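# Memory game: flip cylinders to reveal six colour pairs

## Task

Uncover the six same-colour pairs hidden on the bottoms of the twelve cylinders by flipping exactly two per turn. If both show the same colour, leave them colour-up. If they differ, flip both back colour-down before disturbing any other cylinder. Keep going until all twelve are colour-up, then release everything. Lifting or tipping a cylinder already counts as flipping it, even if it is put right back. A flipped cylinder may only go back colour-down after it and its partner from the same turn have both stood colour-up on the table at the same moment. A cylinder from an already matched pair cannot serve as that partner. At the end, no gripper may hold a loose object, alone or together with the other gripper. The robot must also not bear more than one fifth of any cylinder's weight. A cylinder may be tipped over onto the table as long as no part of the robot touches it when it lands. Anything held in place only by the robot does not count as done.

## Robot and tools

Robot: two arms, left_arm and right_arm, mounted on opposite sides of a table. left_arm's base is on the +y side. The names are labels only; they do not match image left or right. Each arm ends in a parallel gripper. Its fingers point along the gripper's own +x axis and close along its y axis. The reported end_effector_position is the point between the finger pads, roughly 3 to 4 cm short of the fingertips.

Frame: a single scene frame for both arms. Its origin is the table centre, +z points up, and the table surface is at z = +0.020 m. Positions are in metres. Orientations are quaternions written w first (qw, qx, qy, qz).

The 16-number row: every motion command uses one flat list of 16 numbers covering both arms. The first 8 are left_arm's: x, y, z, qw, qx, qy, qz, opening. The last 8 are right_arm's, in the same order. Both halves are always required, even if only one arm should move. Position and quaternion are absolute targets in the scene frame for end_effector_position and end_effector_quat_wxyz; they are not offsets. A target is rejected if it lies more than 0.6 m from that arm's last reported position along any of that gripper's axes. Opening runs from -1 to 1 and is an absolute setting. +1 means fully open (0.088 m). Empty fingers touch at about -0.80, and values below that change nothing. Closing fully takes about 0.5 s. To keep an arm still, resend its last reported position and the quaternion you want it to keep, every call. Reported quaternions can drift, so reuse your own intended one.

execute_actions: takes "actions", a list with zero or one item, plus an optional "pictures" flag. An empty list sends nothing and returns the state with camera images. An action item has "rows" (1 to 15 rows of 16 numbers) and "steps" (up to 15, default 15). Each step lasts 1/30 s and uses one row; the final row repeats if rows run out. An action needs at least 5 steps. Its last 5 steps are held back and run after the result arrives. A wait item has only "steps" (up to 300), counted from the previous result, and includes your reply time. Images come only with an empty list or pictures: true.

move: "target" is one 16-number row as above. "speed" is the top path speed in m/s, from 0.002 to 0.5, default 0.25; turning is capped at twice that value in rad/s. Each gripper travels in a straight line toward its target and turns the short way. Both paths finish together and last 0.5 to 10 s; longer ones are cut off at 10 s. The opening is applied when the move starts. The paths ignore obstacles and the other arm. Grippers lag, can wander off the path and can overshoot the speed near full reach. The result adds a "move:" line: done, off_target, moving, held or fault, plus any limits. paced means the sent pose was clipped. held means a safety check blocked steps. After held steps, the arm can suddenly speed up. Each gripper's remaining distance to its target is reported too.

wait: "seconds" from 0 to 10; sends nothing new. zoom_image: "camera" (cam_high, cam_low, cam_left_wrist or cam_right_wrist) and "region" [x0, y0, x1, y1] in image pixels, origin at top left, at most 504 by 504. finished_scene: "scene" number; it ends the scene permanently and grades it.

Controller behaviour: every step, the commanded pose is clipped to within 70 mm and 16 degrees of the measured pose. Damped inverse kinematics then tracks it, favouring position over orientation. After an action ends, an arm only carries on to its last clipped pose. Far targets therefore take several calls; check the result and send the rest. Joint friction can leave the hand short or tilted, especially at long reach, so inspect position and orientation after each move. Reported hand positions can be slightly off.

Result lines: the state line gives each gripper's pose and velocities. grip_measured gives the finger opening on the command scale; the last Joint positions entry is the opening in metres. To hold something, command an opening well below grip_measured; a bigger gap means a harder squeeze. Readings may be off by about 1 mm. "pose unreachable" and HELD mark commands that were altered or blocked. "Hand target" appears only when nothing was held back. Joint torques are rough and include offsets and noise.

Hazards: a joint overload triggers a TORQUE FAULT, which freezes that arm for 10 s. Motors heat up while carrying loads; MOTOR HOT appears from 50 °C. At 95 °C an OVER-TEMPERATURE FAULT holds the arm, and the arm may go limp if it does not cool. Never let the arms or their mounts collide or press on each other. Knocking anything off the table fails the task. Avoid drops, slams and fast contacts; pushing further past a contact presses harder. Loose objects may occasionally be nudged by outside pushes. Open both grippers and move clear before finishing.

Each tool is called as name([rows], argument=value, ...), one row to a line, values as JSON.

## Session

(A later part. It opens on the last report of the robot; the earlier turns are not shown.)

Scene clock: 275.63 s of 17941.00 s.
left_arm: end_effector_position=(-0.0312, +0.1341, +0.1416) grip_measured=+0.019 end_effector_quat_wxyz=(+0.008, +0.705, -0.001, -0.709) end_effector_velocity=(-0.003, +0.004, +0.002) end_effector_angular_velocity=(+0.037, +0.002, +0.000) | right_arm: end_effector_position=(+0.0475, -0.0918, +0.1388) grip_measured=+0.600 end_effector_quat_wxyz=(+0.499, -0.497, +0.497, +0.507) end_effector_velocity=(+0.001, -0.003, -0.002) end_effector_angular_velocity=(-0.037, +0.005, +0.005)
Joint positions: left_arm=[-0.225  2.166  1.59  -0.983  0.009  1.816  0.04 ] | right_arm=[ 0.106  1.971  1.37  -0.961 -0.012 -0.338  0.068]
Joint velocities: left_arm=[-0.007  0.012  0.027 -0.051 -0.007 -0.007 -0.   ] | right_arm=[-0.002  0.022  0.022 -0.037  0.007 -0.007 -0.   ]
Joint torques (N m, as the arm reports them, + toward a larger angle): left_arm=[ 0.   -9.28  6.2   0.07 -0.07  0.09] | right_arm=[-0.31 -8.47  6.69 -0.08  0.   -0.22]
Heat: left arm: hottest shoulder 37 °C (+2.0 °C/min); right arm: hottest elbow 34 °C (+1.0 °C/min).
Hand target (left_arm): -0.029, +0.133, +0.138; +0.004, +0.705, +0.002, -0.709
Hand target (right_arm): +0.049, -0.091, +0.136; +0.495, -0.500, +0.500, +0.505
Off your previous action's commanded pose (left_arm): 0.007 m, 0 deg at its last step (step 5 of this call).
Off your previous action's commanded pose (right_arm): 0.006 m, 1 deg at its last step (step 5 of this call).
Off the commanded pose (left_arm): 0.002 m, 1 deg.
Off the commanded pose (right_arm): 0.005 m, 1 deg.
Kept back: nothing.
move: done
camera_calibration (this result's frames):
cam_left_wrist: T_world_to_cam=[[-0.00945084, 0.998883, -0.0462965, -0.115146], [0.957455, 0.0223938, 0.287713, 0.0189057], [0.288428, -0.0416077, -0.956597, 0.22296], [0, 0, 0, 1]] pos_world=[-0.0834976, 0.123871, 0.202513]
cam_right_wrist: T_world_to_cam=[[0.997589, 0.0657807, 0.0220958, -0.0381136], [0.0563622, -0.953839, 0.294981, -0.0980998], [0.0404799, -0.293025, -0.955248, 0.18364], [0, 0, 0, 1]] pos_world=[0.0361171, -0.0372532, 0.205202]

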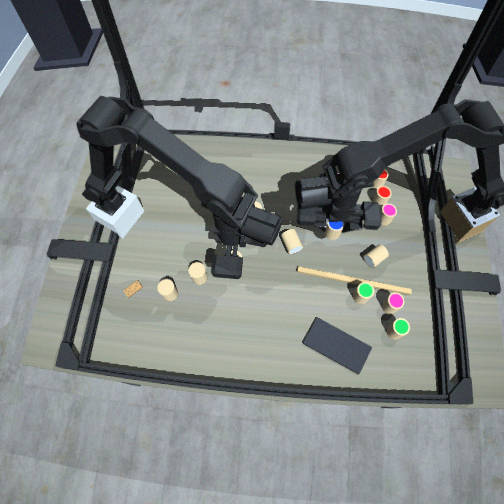

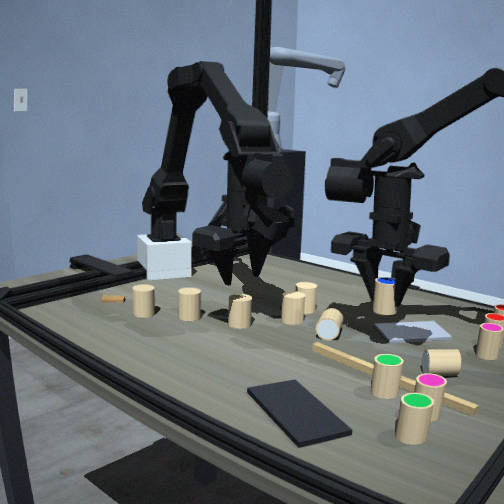

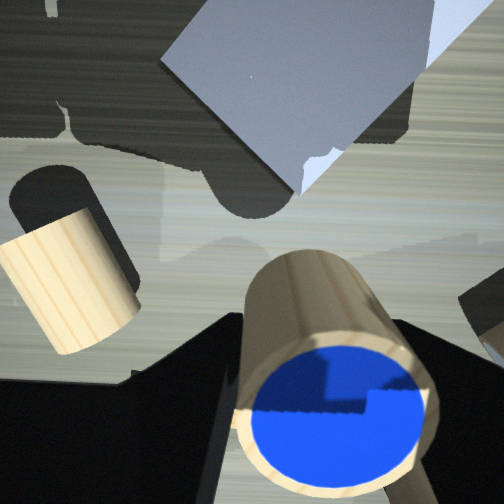

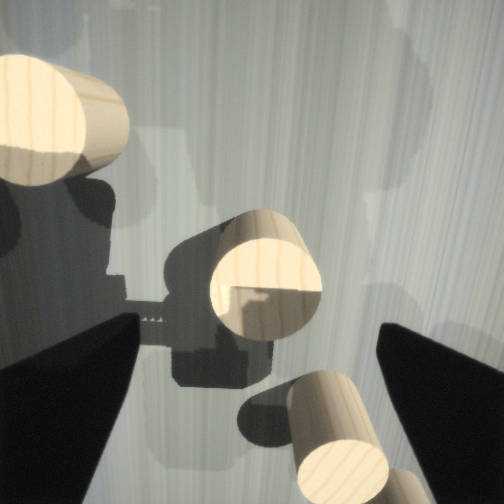

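Similar clearance to earlier stick case; fine.

move(target=[-0.028,0.137,0.064,0,0.707,0,-0.707,-0.3,0.05,-0.09,0.065,0.5,-0.5,0.5,0.5,0.6], speed=0.15)

execute_actions([
  {"rows":[[-0.028,0.137,0.066,0,0.707,0,-0.707,0.45,0.05,-0.09,0.065,0.5,-0.5,0.5,0.5,-0.3]],"steps":10},
])

execute_actions([
  {"rows":[[-0.028,0.137,0.15,0,0.707,0,-0.707,0.45,0.05,-0.09,0.15,0.5,-0.5,0.5,0.5,-0.3]],"steps":15},
])

move(target=[-0.072,0.095,0.309,0.5,0.5,-0.5,-0.5,0.8,-0.07,-0.03,0.3,0.707,0,0,0.707,-0.3], speed=0.5)

move(target=[-0.072,0.011,0.307,0.5,0.5,-0.5,-0.5,0.8,-0.07,-0.03,0.3,0.707,0,0,0.707,-0.3])

execute_actions([
  {"rows":[[-0.072,0.011,0.307,0.5,0.5,-0.5,-0.5,-0.3,-0.07,-0.03,0.3,0.707,0,0,0.707,-0.3]],"steps":12},
])

execute_actions([
  {"rows":[[-0.072,0.011,0.307,0.5,0.5,-0.5,-0.5,-0.3,-0.07,-0.03,0.3,0.707,0,0,0.707,0.6]],"steps":8},
])

execute_actions([
  {"rows":[[-0.072,0.05,0.307,0.5,0.5,-0.5,-0.5,-0.3,-0.07,-0.07,0.3,0.707,0,0,0.707,0.6]],"steps":10},
])

move(target=[0.255,0.33,0.14,0,0.707,0,-0.707,-0.3,-0.097,-0.054,0.135,0.5,-0.5,0.5,0.5,0.6], speed=0.5)

Scene clock: 277.23 s of 17941.00 s.
left_arm: end_effector_position=(-0.0282, +0.1313, +0.0756) grip_measured=+0.018 end_effector_quat_wxyz=(+0.010, +0.709, -0.009, -0.706) end_effector_velocity=(+0.002, +0.000, -0.001) end_effector_angular_velocity=(-0.001, -0.007, +0.025) | right_arm: end_effector_position=(+0.0507, -0.0870, +0.0721) grip_measured=+0.600 end_effector_quat_wxyz=(+0.504, -0.498, +0.493, +0.505) end_effector_velocity=(-0.001, -0.003, -0.003) end_effector_angular_velocity=(-0.014, +0.012, +0.005)
Joint positions: left_arm=[-0.221  2.276  1.487 -0.754  0.003  1.828  0.04 ] | right_arm=[ 0.106  2.099  1.267 -0.721 -0.003 -0.336  0.068]
Joint velocities: left_arm=[ 0.002  0.002 -0.002  0.007 -0.007 -0.022 -0.   ] | right_arm=[-0.002  0.007 -0.002 -0.007 -0.007 -0.007 -0.   ]
Joint torques (N m, as the arm reports them, + toward a larger angle): left_arm=[ 0.32 -8.31  3.9   0.73 -0.04  0.1 ] | right_arm=[ 0.02 -8.84  3.95  0.32  0.01  0.18]
Heat: left arm: hottest shoulder 37 °C (+2.0 °C/min); right arm: hottest elbow 34 °C (+1.0 °C/min).
Hand target (left_arm): -0.028, +0.137, +0.064; +0.000, +0.707, +0.000, -0.707
Hand target (right_arm): +0.050, -0.091, +0.065; +0.500, -0.500, +0.500, +0.500
Off the commanded pose (left_arm): 0.013 m, 2 deg.
Off the commanded pose (right_arm): 0.008 m, 1 deg.
Kept back: nothing.
move: off_target (left_arm)
camera_calibration (this result's frames):
cam_left_wrist: T_world_to_cam=[[0.000122292, 0.998209, -0.0598221, -0.114001], [0.95457, 0.0177098, 0.297461, 0.0348491], [0.297988, -0.0571408, -0.952858, 0.160854], [0, 0, 0, 1]] pos_world=[-0.0811844, 0.122371, 0.136085]
cam_right_wrist: T_world_to_cam=[[0.997415, 0.0632052, 0.0341768, -0.0411534], [0.0506325, -0.955735, 0.289839, -0.0734944], [0.0509834, -0.28736, -0.956465, 0.121275], [0, 0, 0, 1]] pos_world=[0.0385852, -0.0327906, 0.138703]

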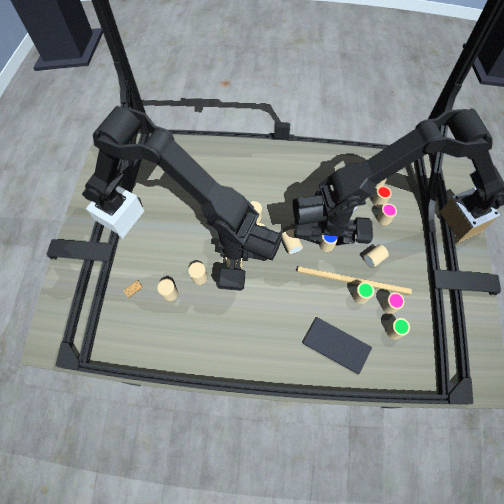

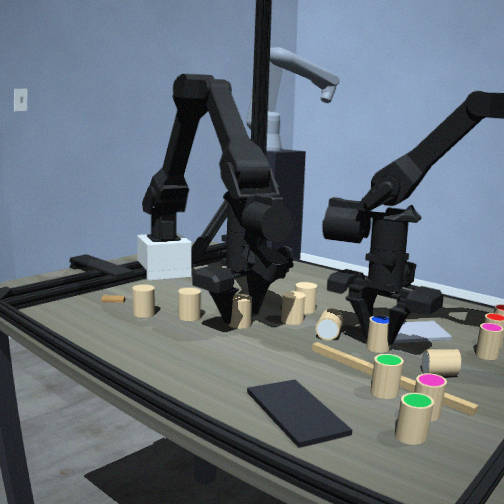

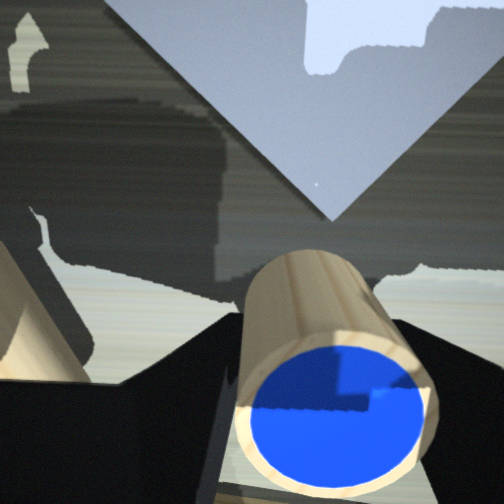

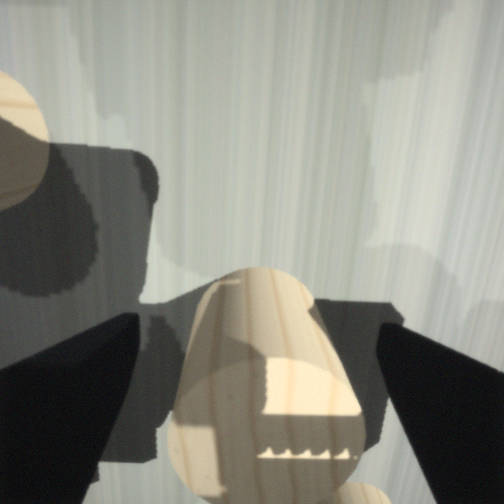

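Scene clock: 277.40 s of 17941.00 s.
left_arm: end_effector_position=(-0.0282, +0.1314, +0.0746) grip_measured=+0.276 end_effector_quat_wxyz=(+0.009, +0.708, -0.009, -0.706) end_effector_velocity=(-0.002, +0.008, -0.015) end_effector_angular_velocity=(+0.047, +0.005, +0.005) | right_arm: end_effector_position=(+0.0506, -0.0871, +0.0713) grip_measured=+0.017 end_effector_quat_wxyz=(+0.504, -0.498, +0.494, +0.505) end_effector_velocity=(+0.016, -0.008, -0.001) end_effector_angular_velocity=(-0.047, -0.100, -0.026)
Joint positions: left_arm=[-0.221  2.279  1.487 -0.753  0.003  1.828  0.053] | right_arm=[ 0.106  2.101  1.267 -0.72  -0.003 -0.336  0.04 ]
Joint velocities: left_arm=[-0.002  0.037 -0.002 -0.007 -0.007 -0.007  0.098] | right_arm=[-0.002  0.002 -0.002 -0.007  0.11   0.022 -0.124]
Joint torques (N m, as the arm reports them, + toward a larger angle): left_arm=[ 0.19 -9.39  3.87  0.32 -0.08  0.13] | right_arm=[ 0.   -8.85  4.37  0.3   0.11  0.17]
Heat: left arm: hottest shoulder 37 °C (+2.0 °C/min); right arm: hottest elbow 34 °C (+1.0 °C/min).
Steps of this call (steps 1 to 5: the first 5 steps of this action). Readings (end_effector_position):
1: left_arm (-0.0282, +0.1313, +0.0756) | right_arm (+0.0507, -0.0870, +0.0720)
2: left_arm (-0.0281, +0.1312, +0.0756) | right_arm (+0.0507, -0.0869, +0.0718)
4: left_arm (-0.0281, +0.1312, +0.0750) | right_arm (+0.0506, -0.0871, +0.0714)
5: the state above

Scene clock: 277.90 s of 17941.00 s.
left_arm: end_effector_position=(-0.0291, +0.1350, +0.1447) grip_measured=+0.447 end_effector_quat_wxyz=(+0.004, +0.707, -0.004, -0.707) end_effector_velocity=(-0.000, +0.002, +0.052) end_effector_angular_velocity=(+0.028, -0.000, +0.005) | right_arm: end_effector_position=(+0.0506, -0.0878, +0.1441) grip_measured=+0.023 end_effector_quat_wxyz=(+0.502, -0.499, +0.495, +0.503) end_effector_velocity=(-0.006, -0.018, +0.036) end_effector_angular_velocity=(-0.115, +0.047, +0.005)
Joint positions: left_arm=[-0.221  2.162  1.596 -0.994  0.003  1.829  0.061] | right_arm=[ 0.106  1.979  1.404 -0.984 -0.001 -0.335  0.04 ]
Joint velocities: left_arm=[-0.002 -0.051  0.134 -0.212 -0.007 -0.007  0.001] | right_arm=[-0.002 -0.017  0.129 -0.271 -0.007 -0.007 -0.001]
Joint torques (N m, as the arm reports them, + toward a larger angle): left_arm=[  0.27 -11.01   5.46   0.06   0.02   0.1 ] | right_arm=[  0.   -10.38   5.91  -0.16  -0.04   0.16]
Heat: left arm: hottest shoulder 37 °C (+2.0 °C/min); right arm: hottest elbow 34 °C (+1.0 °C/min).
Off your previous action's commanded pose (left_arm): 0.009 m, 1 deg at its last step (step 5 of this call).
Off your previous action's commanded pose (right_arm): 0.007 m, 1 deg at its last step (step 5 of this call).
Steps of this call (steps 1 to 5: the last 5 steps of your previous action; steps 6 to 15: the first 10 steps of this action). Readings (end_effector_position):
6: left_arm (-0.0290, +0.1346, +0.0791) | right_arm (+0.0501, -0.0893, +0.0769)
7: left_arm (-0.0309, +0.1416, +0.0854) | right_arm (+0.0481, -0.0952, +0.0837)
9: left_arm (-0.0320, +0.1459, +0.1031) | right_arm (+0.0473, -0.0975, +0.1032)
13: left_arm (-0.0294, +0.1361, +0.1377) | right_arm (+0.0506, -0.0877, +0.1384)
15: the state above

Scene clock: 280.47 s of 17941.00 s.
left_arm: end_effector_position=(-0.0715, +0.0961, +0.3209) grip_measured=+0.800 end_effector_quat_wxyz=(+0.499, +0.497, -0.510, -0.494) end_effector_velocity=(-0.006, -0.001, +0.004) end_effector_angular_velocity=(-0.026, +0.001, -0.029) | right_arm: end_effector_position=(-0.0688, -0.0282, +0.3048) grip_measured=+0.023 end_effector_quat_wxyz=(+0.710, -0.001, -0.009, +0.704) end_effector_velocity=(-0.002, +0.000, -0.003) end_effector_angular_velocity=(+0.002, -0.007, +0.010)
Joint positions: left_arm=[-0.262  1.636  0.65   1.005  0.227  1.58   0.078] | right_arm=[ 0.446  1.476  0.531  0.956  0.019 -0.014  0.04 ]
Joint velocities: left_arm=[-0.007  0.007 -0.002  0.037  0.022 -0.007 -0.   ] | right_arm=[ 0.002  0.012 -0.007  0.022 -0.007 -0.007  0.   ]
Joint torques (N m, as the arm reports them, + toward a larger angle): left_arm=[-0.22 -5.47  4.41  1.79 -0.18 -0.17] | right_arm=[ 0.27 -5.57  5.06  1.66  0.04  0.17]
Heat: left arm: hottest shoulder 37 °C (+2.0 °C/min); right arm: hottest elbow 34 °C (+1.0 °C/min).
Hand target (left_arm): -0.073, +0.097, +0.311; +0.496, +0.500, -0.503, -0.501
Hand target (right_arm): -0.070, -0.029, +0.299; +0.711, -0.003, -0.003, +0.704
Off your previous action's commanded pose (left_arm): 0.005 m, 0 deg at its last step (step 5 of this call).
Off your previous action's commanded pose (right_arm): 0.005 m, 1 deg at its last step (step 5 of this call).
Off the commanded pose (left_arm): 0.012 m, 1 deg.
Off the commanded pose (right_arm): 0.005 m, 1 deg.
Kept back: nothing.
move: off_target (left_arm)
camera_calibration (this result's frames):
cam_left_wrist: T_world_to_cam=[[0.0135849, -0.0517908, -0.998566, 0.338907], [0.958429, 0.285326, -0.00175959, 0.0744325], [0.285008, -0.95703, 0.053514, 0.168068], [0, 0, 0, 1]] pos_world=[-0.123843, 0.157161, 0.329557]
cam_right_wrist: T_world_to_cam=[[0.996627, -0.0402552, 0.0715199, 0.0519331], [0.0564077, -0.297006, -0.953208, 0.319163], [0.0596134, 0.954027, -0.293733, 0.200479], [0, 0, 0, 1]] pos_world=[-0.0817124, -0.0943784, 0.359402]

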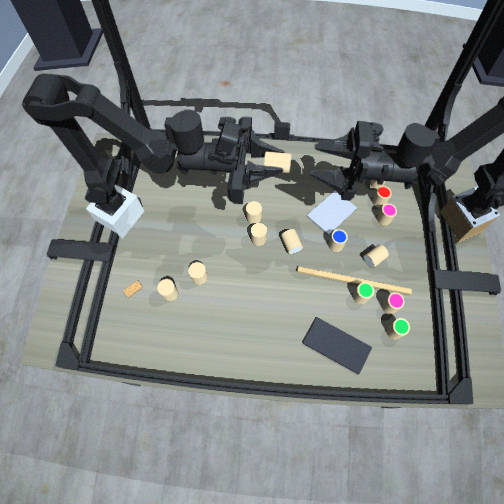

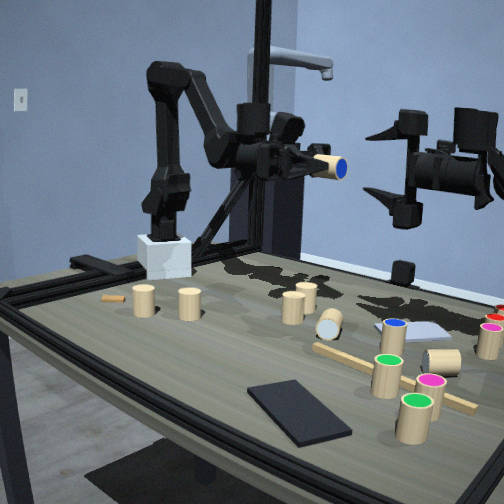

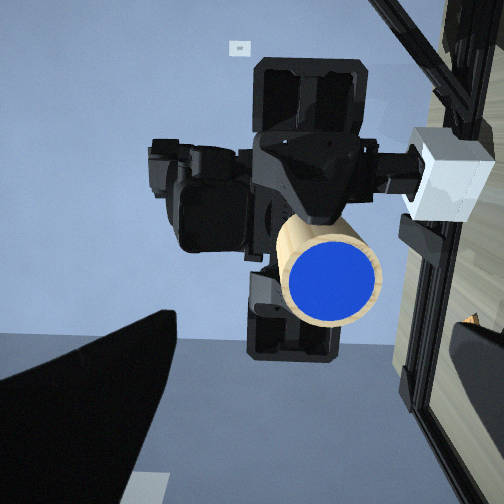

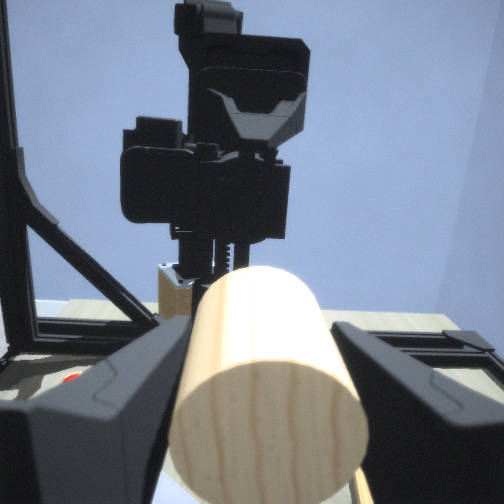

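Scene clock: 281.47 s of 17941.00 s.
left_arm: end_effector_position=(-0.0716, +0.0147, +0.3105) grip_measured=+0.800 end_effector_quat_wxyz=(+0.501, +0.499, -0.503, -0.497) end_effector_velocity=(+0.002, -0.003, -0.000) end_effector_angular_velocity=(+0.002, +0.008, +0.019) | right_arm: end_effector_position=(-0.0699, -0.0286, +0.3037) grip_measured=+0.022 end_effector_quat_wxyz=(+0.708, +0.001, -0.005, +0.706) end_effector_velocity=(-0.000, -0.001, -0.003) end_effector_angular_velocity=(-0.017, -0.022, +0.005)
Joint positions: left_arm=[-0.313  1.92   0.973  0.954  0.166  1.573  0.078] | right_arm=[ 0.446  1.476  0.529  0.956  0.011 -0.005  0.04 ]
Joint velocities: left_arm=[-0.002  0.007  0.012 -0.007 -0.022 -0.007 -0.   ] | right_arm=[-0.002 -0.007 -0.002 -0.022 -0.007 -0.022  0.   ]
Joint torques (N m, as the arm reports them, + toward a larger angle): left_arm=[-0.23 -7.97  6.77  1.5  -0.1  -0.11] | right_arm=[-0.1  -6.49  5.02  1.47 -0.13  0.2 ]
Heat: left arm: hottest shoulder 37 °C (+2.0 °C/min); right arm: hottest shoulder 33 °C (+0.0 °C/min).
Hand target (left_arm): -0.072, +0.011, +0.307; +0.500, +0.500, -0.500, -0.500
Hand target (right_arm): -0.070, -0.030, +0.300; +0.707, +0.000, +0.000, +0.707
Off the commanded pose (left_arm): 0.005 m, 0 deg.
Off the commanded pose (right_arm): 0.004 m, 1 deg.
Kept back: nothing.
move: done
camera_calibration (this result's frames):
cam_left_wrist: T_world_to_cam=[[0.00416511, -0.0406193, -0.999166, 0.323691], [0.955868, 0.293689, -0.00795478, 0.0994133], [0.293767, -0.955038, 0.0400499, 0.0955925], [0, 0, 0, 1]] pos_world=[-0.124456, 0.075246, 0.320384]
cam_right_wrist: T_world_to_cam=[[0.997466, -0.0323904, 0.0633464, 0.0559067], [0.0508021, -0.29909, -0.952872, 0.317454], [0.0498102, 0.953675, -0.296687, 0.200777], [0, 0, 0, 1]] pos_world=[-0.0818931, -0.0947179, 0.358519]

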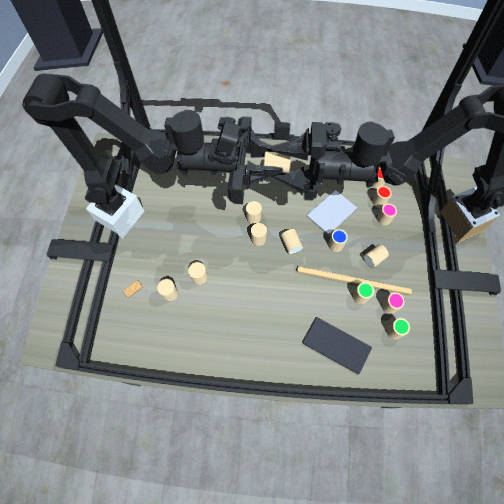

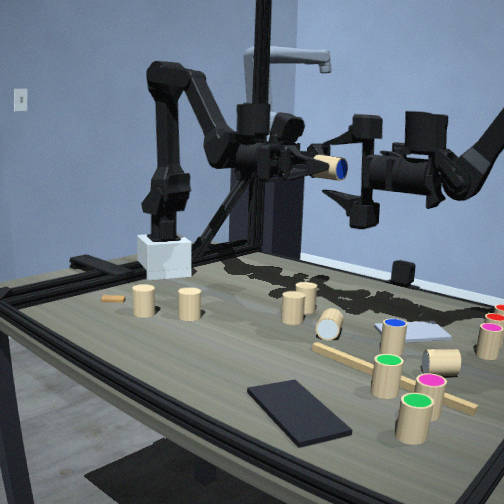

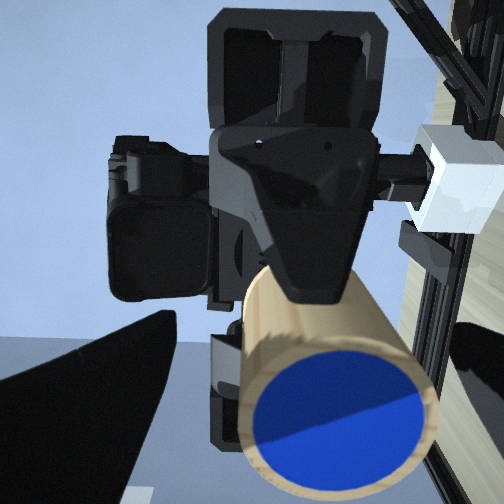

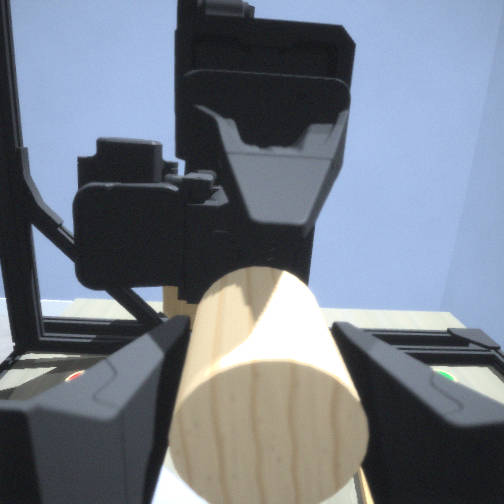

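Scene clock: 281.70 s of 17941.00 s.
left_arm: end_effector_position=(-0.0716, +0.0144, +0.3104) grip_measured=+0.018 end_effector_quat_wxyz=(+0.501, +0.499, -0.502, -0.498) end_effector_velocity=(-0.005, -0.001, -0.001) end_effector_angular_velocity=(+0.022, -0.004, -0.015) | right_arm: end_effector_position=(-0.0699, -0.0286, +0.3037) grip_measured=+0.022 end_effector_quat_wxyz=(+0.708, +0.001, -0.005, +0.706) end_effector_velocity=(-0.002, -0.001, -0.002) end_effector_angular_velocity=(-0.007, +0.007, +0.020)
Joint positions: left_arm=[-0.313  1.92   0.975  0.952  0.166  1.573  0.04 ] | right_arm=[ 0.446  1.476  0.529  0.956  0.011 -0.005  0.04 ]
Joint velocities: left_arm=[-0.007 -0.007  0.007 -0.037  0.007  0.007  0.028] | right_arm=[-0.002 -0.002 -0.002 -0.007 -0.022  0.007 -0.   ]
Joint torques (N m, as the arm reports them, + toward a larger angle): left_arm=[-0.34 -7.94  6.67  1.61 -0.09 -0.16] | right_arm=[-0.1  -6.51  4.98  1.45 -0.12  0.18]
Heat: left arm: hottest shoulder 37 °C (+2.0 °C/min); right arm: hottest elbow 33 °C (+0.0 °C/min).
Steps of this call (steps 1 to 7: the first 7 steps of this action). Readings (end_effector_position):
1: left_arm (-0.0716, +0.0146, +0.3104) | right_arm (-0.0699, -0.0286, +0.3037)
2: left_arm (-0.0716, +0.0146, +0.3104) | right_arm (-0.0699, -0.0286, +0.3037)
4: left_arm (-0.0716, +0.0145, +0.3104) | right_arm (-0.0699, -0.0286, +0.3037)
7: the state above

Scene clock: 281.97 s of 17941.00 s.
left_arm: end_effector_position=(-0.0716, +0.0143, +0.3102) grip_measured=+0.022 end_effector_quat_wxyz=(+0.501, +0.499, -0.502, -0.498) end_effector_velocity=(-0.005, -0.001, -0.009) end_effector_angular_velocity=(+0.031, +0.013, -0.015) | right_arm: end_effector_position=(-0.0700, -0.0286, +0.3038) grip_measured=+0.076 end_effector_quat_wxyz=(+0.708, +0.001, -0.005, +0.707) end_effector_velocity=(-0.002, -0.001, -0.002) end_effector_angular_velocity=(-0.007, -0.008, +0.019)
Joint positions: left_arm=[-0.313  1.92   0.975  0.951  0.166  1.573  0.04 ] | right_arm=[ 0.446  1.476  0.529  0.956  0.011 -0.005  0.043]
Joint velocities: left_arm=[-0.007  0.007 -0.002 -0.022  0.007 -0.007 -0.   ] | right_arm=[-0.002 -0.002 -0.002 -0.007 -0.022 -0.007  0.112]
Joint torques (N m, as the arm reports them, + toward a larger angle): left_arm=[-0.23 -7.92  6.75  1.59 -0.08 -0.15] | right_arm=[-0.1  -6.51  5.03  1.45 -0.12  0.18]
Heat: left arm: hottest shoulder 37 °C (+2.0 °C/min); right arm: hottest elbow 33 °C (+0.0 °C/min).
Off your previous action's commanded pose (left_arm): 0.005 m, 0 deg at its last step (step 5 of this call).
Off your previous action's commanded pose (right_arm): 0.004 m, 1 deg at its last step (step 5 of this call).
Steps of this call (steps 1 to 5: the last 5 steps of your previous action; steps 6 to 8: the first 3 steps of this action). Readings (end_effector_position):
6: left_arm (-0.0716, +0.0143, +0.3103) | right_arm (-0.0699, -0.0286, +0.3038)
7: left_arm (-0.0716, +0.0143, +0.3103) | right_arm (-0.0699, -0.0286, +0.3038)
8: the state above

Scene clock: 282.30 s of 17941.00 s.
left_arm: end_effector_position=(-0.0725, +0.0357, +0.3032) grip_measured=+0.021 end_effector_quat_wxyz=(+0.497, +0.502, -0.498, -0.502) end_effector_velocity=(+0.003, +0.096, -0.026) end_effector_angular_velocity=(+0.070, +0.020, +0.015) | right_arm: end_effector_position=(-0.0697, -0.0556, +0.3011) grip_measured=+0.577 end_effector_quat_wxyz=(+0.708, +0.000, -0.004, +0.707) end_effector_velocity=(+0.001, -0.106, +0.008) end_effector_angular_velocity=(+0.022, -0.007, +0.005)
Joint positions: left_arm=[-0.305  1.866  0.876  0.981  0.174  1.573  0.04 ] | right_arm=[ 0.446  1.365  0.43   0.94   0.011 -0.005  0.067]
Joint velocities: left_arm=[ 0.051 -0.261 -0.427  0.095  0.037 -0.007 -0.   ] | right_arm=[-0.002 -0.51  -0.349 -0.139 -0.007 -0.007  0.009]
Joint torques (N m, as the arm reports them, + toward a larger angle): left_arm=[ -0.17 -11.09   4.84   1.92   0.19  -0.15] | right_arm=[ 0.02 -6.27  5.26  1.17 -0.09  0.19]
Heat: left arm: hottest shoulder 37 °C (+2.0 °C/min); right arm: hottest elbow 33 °C (+0.0 °C/min).
Off your previous action's commanded pose (left_arm): 0.003 m, 0 deg at its last step (step 5 of this call).
Off your previous action's commanded pose (right_arm): 0.004 m, 1 deg at its last step (step 5 of this call).
Steps of this call (steps 1 to 5: the last 5 steps of your previous action; steps 6 to 10: the first 5 steps of this action). Readings (end_effector_position):
6: left_arm (-0.0718, +0.0171, +0.3082) | right_arm (-0.0699, -0.0328, +0.3035)
7: left_arm (-0.0721, +0.0222, +0.3068) | right_arm (-0.0699, -0.0395, +0.3020)
9: left_arm (-0.0727, +0.0323, +0.3041) | right_arm (-0.0698, -0.0517, +0.3009)
10: the state above

Scene clock: 285.00 s of 17941.00 s.
left_arm: end_effector_position=(+0.2563, +0.3287, +0.1420) grip_measured=+0.019 end_effector_quat_wxyz=(+0.008, +0.711, +0.001, -0.703) end_effector_velocity=(+0.003, +0.001, -0.003) end_effector_angular_velocity=(+0.010, +0.003, +0.025) | right_arm: end_effector_position=(-0.0953, -0.0563, +0.1390) grip_measured=+0.600 end_effector_quat_wxyz=(+0.499, -0.500, +0.495, +0.507) end_effector_velocity=(+0.000, -0.003, -0.003) end_effector_angular_velocity=(-0.027, +0.005, +0.020)
Joint positions: left_arm=[ 0.615  2.277  1.776 -1.055  0.004  2.654  0.04 ] | right_arm=[ 0.508  2.032  1.459 -0.987 -0.002  0.059  0.068]
Joint velocities: left_arm=[ 0.002  0.017  0.017 -0.007 -0.007 -0.022 -0.   ] | right_arm=[-0.002  0.012  0.007 -0.022 -0.007 -0.022 -0.   ]
Joint torques (N m, as the arm reports them, + toward a larger angle): left_arm=[  0.04 -10.     6.16   0.12  -0.08   0.04] | right_arm=[ 0.28 -8.98  6.91 -0.09 -0.14  0.18]
Heat: left arm: hottest shoulder 37 °C (+2.0 °C/min); right arm: hottest elbow 34 °C (+1.0 °C/min).
Hand target (left_arm): +0.258, +0.329, +0.138; +0.004, +0.709, +0.002, -0.705
Hand target (right_arm): -0.097, -0.055, +0.136; +0.496, -0.501, +0.498, +0.504
Off your previous action's commanded pose (left_arm): 0.007 m, 0 deg at its last step (step 5 of this call).
Off your previous action's commanded pose (right_arm): 0.006 m, 1 deg at its last step (step 5 of this call).
Off the commanded pose (left_arm): 0.003 m, 1 deg.
Off the commanded pose (right_arm): 0.005 m, 1 deg.
Kept back: nothing.
move: done
camera_calibration (this result's frames):
cam_left_wrist: T_world_to_cam=[[-0.0107241, 0.999007, -0.0432388, -0.306902], [0.952402, 0.0233792, 0.303947, -0.262173], [0.304656, -0.0379212, -0.951707, 0.142476], [0, 0, 0, 1]] pos_world=[0.202997, 0.31813, 0.202012]
cam_right_wrist: T_world_to_cam=[[0.997087, 0.0710599, 0.0277289, 0.101522], [0.0596992, -0.953259, 0.296197, -0.0559927], [0.0474806, -0.293679, -0.954724, 0.200587], [0, 0, 0, 1]] pos_world=[-0.107408, -0.00168166, 0.205275]

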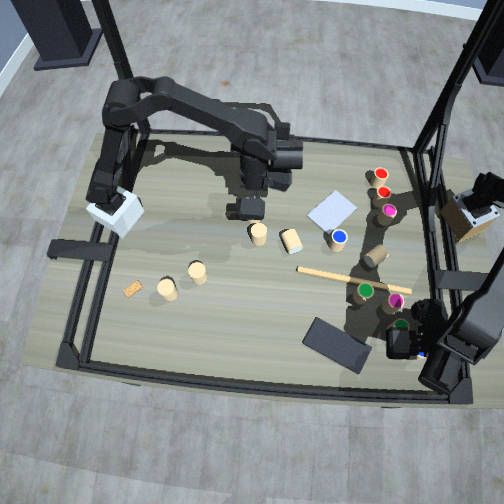

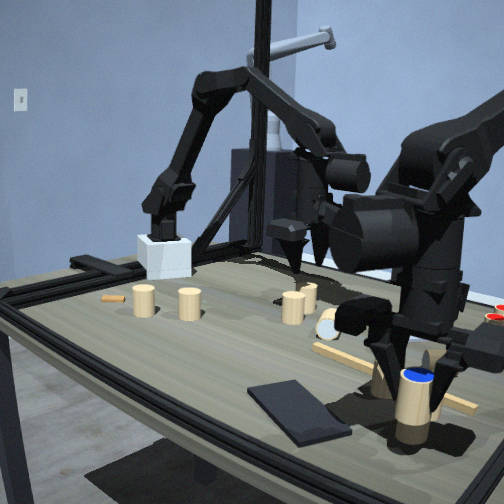

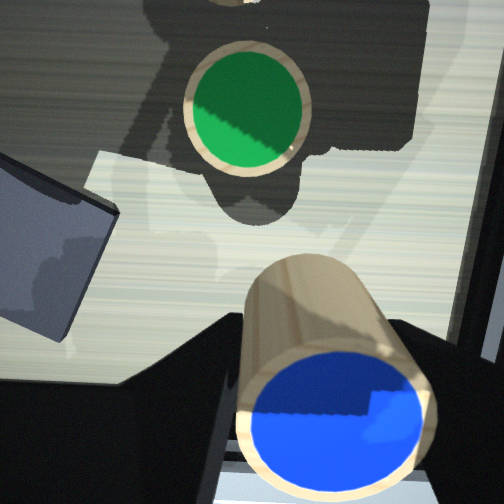

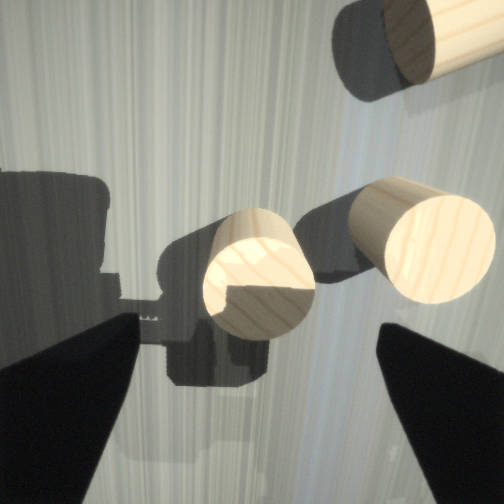

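move(target=[0.252,0.322,0.064,0,0.707,0,-0.707,-0.3,-0.096,-0.055,0.064,0.5,-0.5,0.5,0.5,0.35], speed=0.12)

Scene clock: 286.33 s of 17941.00 s.
left_arm: end_effector_position=(+0.2576, +0.3203, +0.0773) grip_measured=+0.019 end_effector_quat_wxyz=(+0.005, +0.716, -0.005, -0.698) end_effector_velocity=(+0.005, -0.003, +0.002) end_effector_angular_velocity=(-0.006, -0.027, +0.005) | right_arm: end_effector_position=(-0.0957, -0.0521, +0.0714) grip_measured=+0.350 end_effector_quat_wxyz=(+0.503, -0.495, +0.496, +0.506) end_effector_velocity=(-0.002, -0.002, +0.000) end_effector_angular_velocity=(-0.009, +0.021, +0.020)
Joint positions: left_arm=[ 0.599  2.378  1.679 -0.843  0.001  2.649  0.04 ] | right_arm=[ 0.508  2.152  1.351 -0.752 -0.003  0.068  0.056]
Joint velocities: left_arm=[-0.002 -0.002  0.002  0.022 -0.007 -0.007 -0.   ] | right_arm=[-0.002 -0.002 -0.002 -0.007 -0.022 -0.022 -0.   ]
Joint torques (N m, as the arm reports them, + toward a larger angle): left_arm=[-0.25 -8.9   3.78  0.69  0.06 -0.1 ] | right_arm=[ 0.23 -9.2   4.06  0.31  0.02  0.19]
Heat: left arm: hottest shoulder 37 °C (+2.0 °C/min); right arm: hottest elbow 34 °C (+1.0 °C/min).
Hand target (left_arm): +0.252, +0.322, +0.064; -0.000, +0.707, +0.000, -0.707
Hand target (right_arm): -0.096, -0.056, +0.064; +0.500, -0.500, +0.500, +0.500
Off the commanded pose (left_arm): 0.015 m, 2 deg.
Off the commanded pose (right_arm): 0.008 m, 1 deg.
Kept back: nothing.
move: off_target (left_arm)
camera_calibration (this result's frames):
cam_left_wrist: T_world_to_cam=[[0.00130551, 0.998849, -0.0479534, -0.303994], [0.948156, 0.0140033, 0.317496, -0.240466], [0.317802, -0.0458818, -0.947046, 0.0789494], [0, 0, 0, 1]] pos_world=[0.203306, 0.310634, 0.136538]
cam_right_wrist: T_world_to_cam=[[0.997745, 0.0613679, 0.0271694, 0.103054], [0.0508987, -0.955775, 0.289661, -0.0324601], [0.0437437, -0.287625, -0.956744, 0.137446], [0, 0, 0, 1]] pos_world=[-0.107182, 0.00218406, 0.138103]

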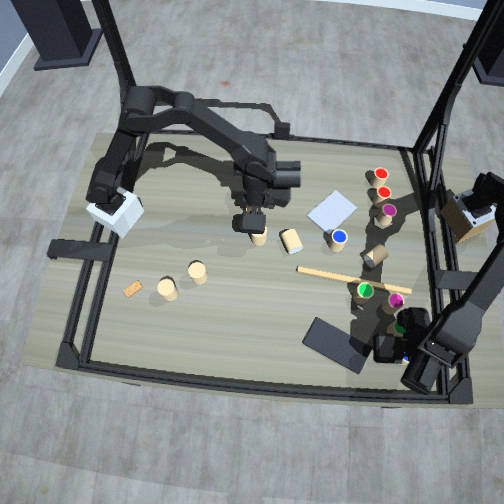

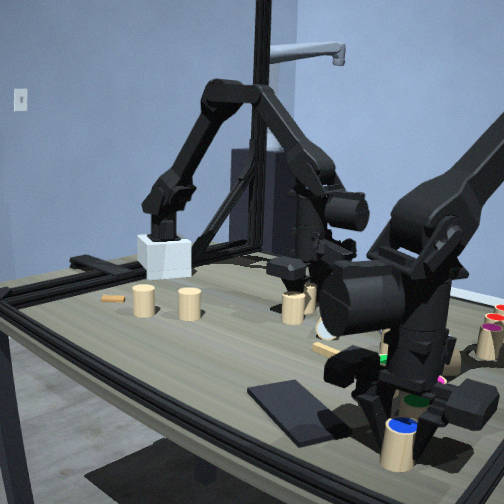

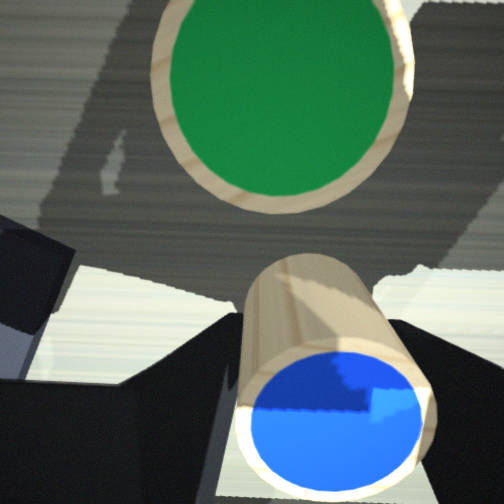

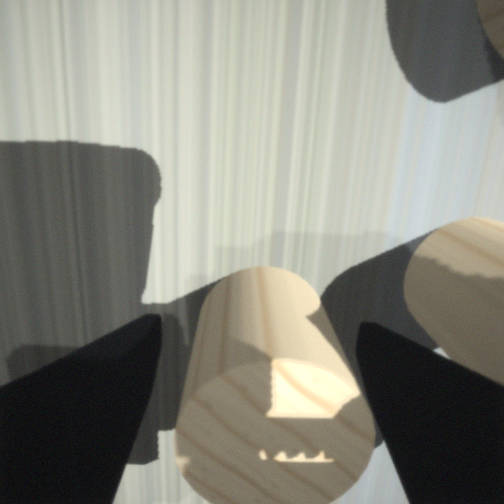

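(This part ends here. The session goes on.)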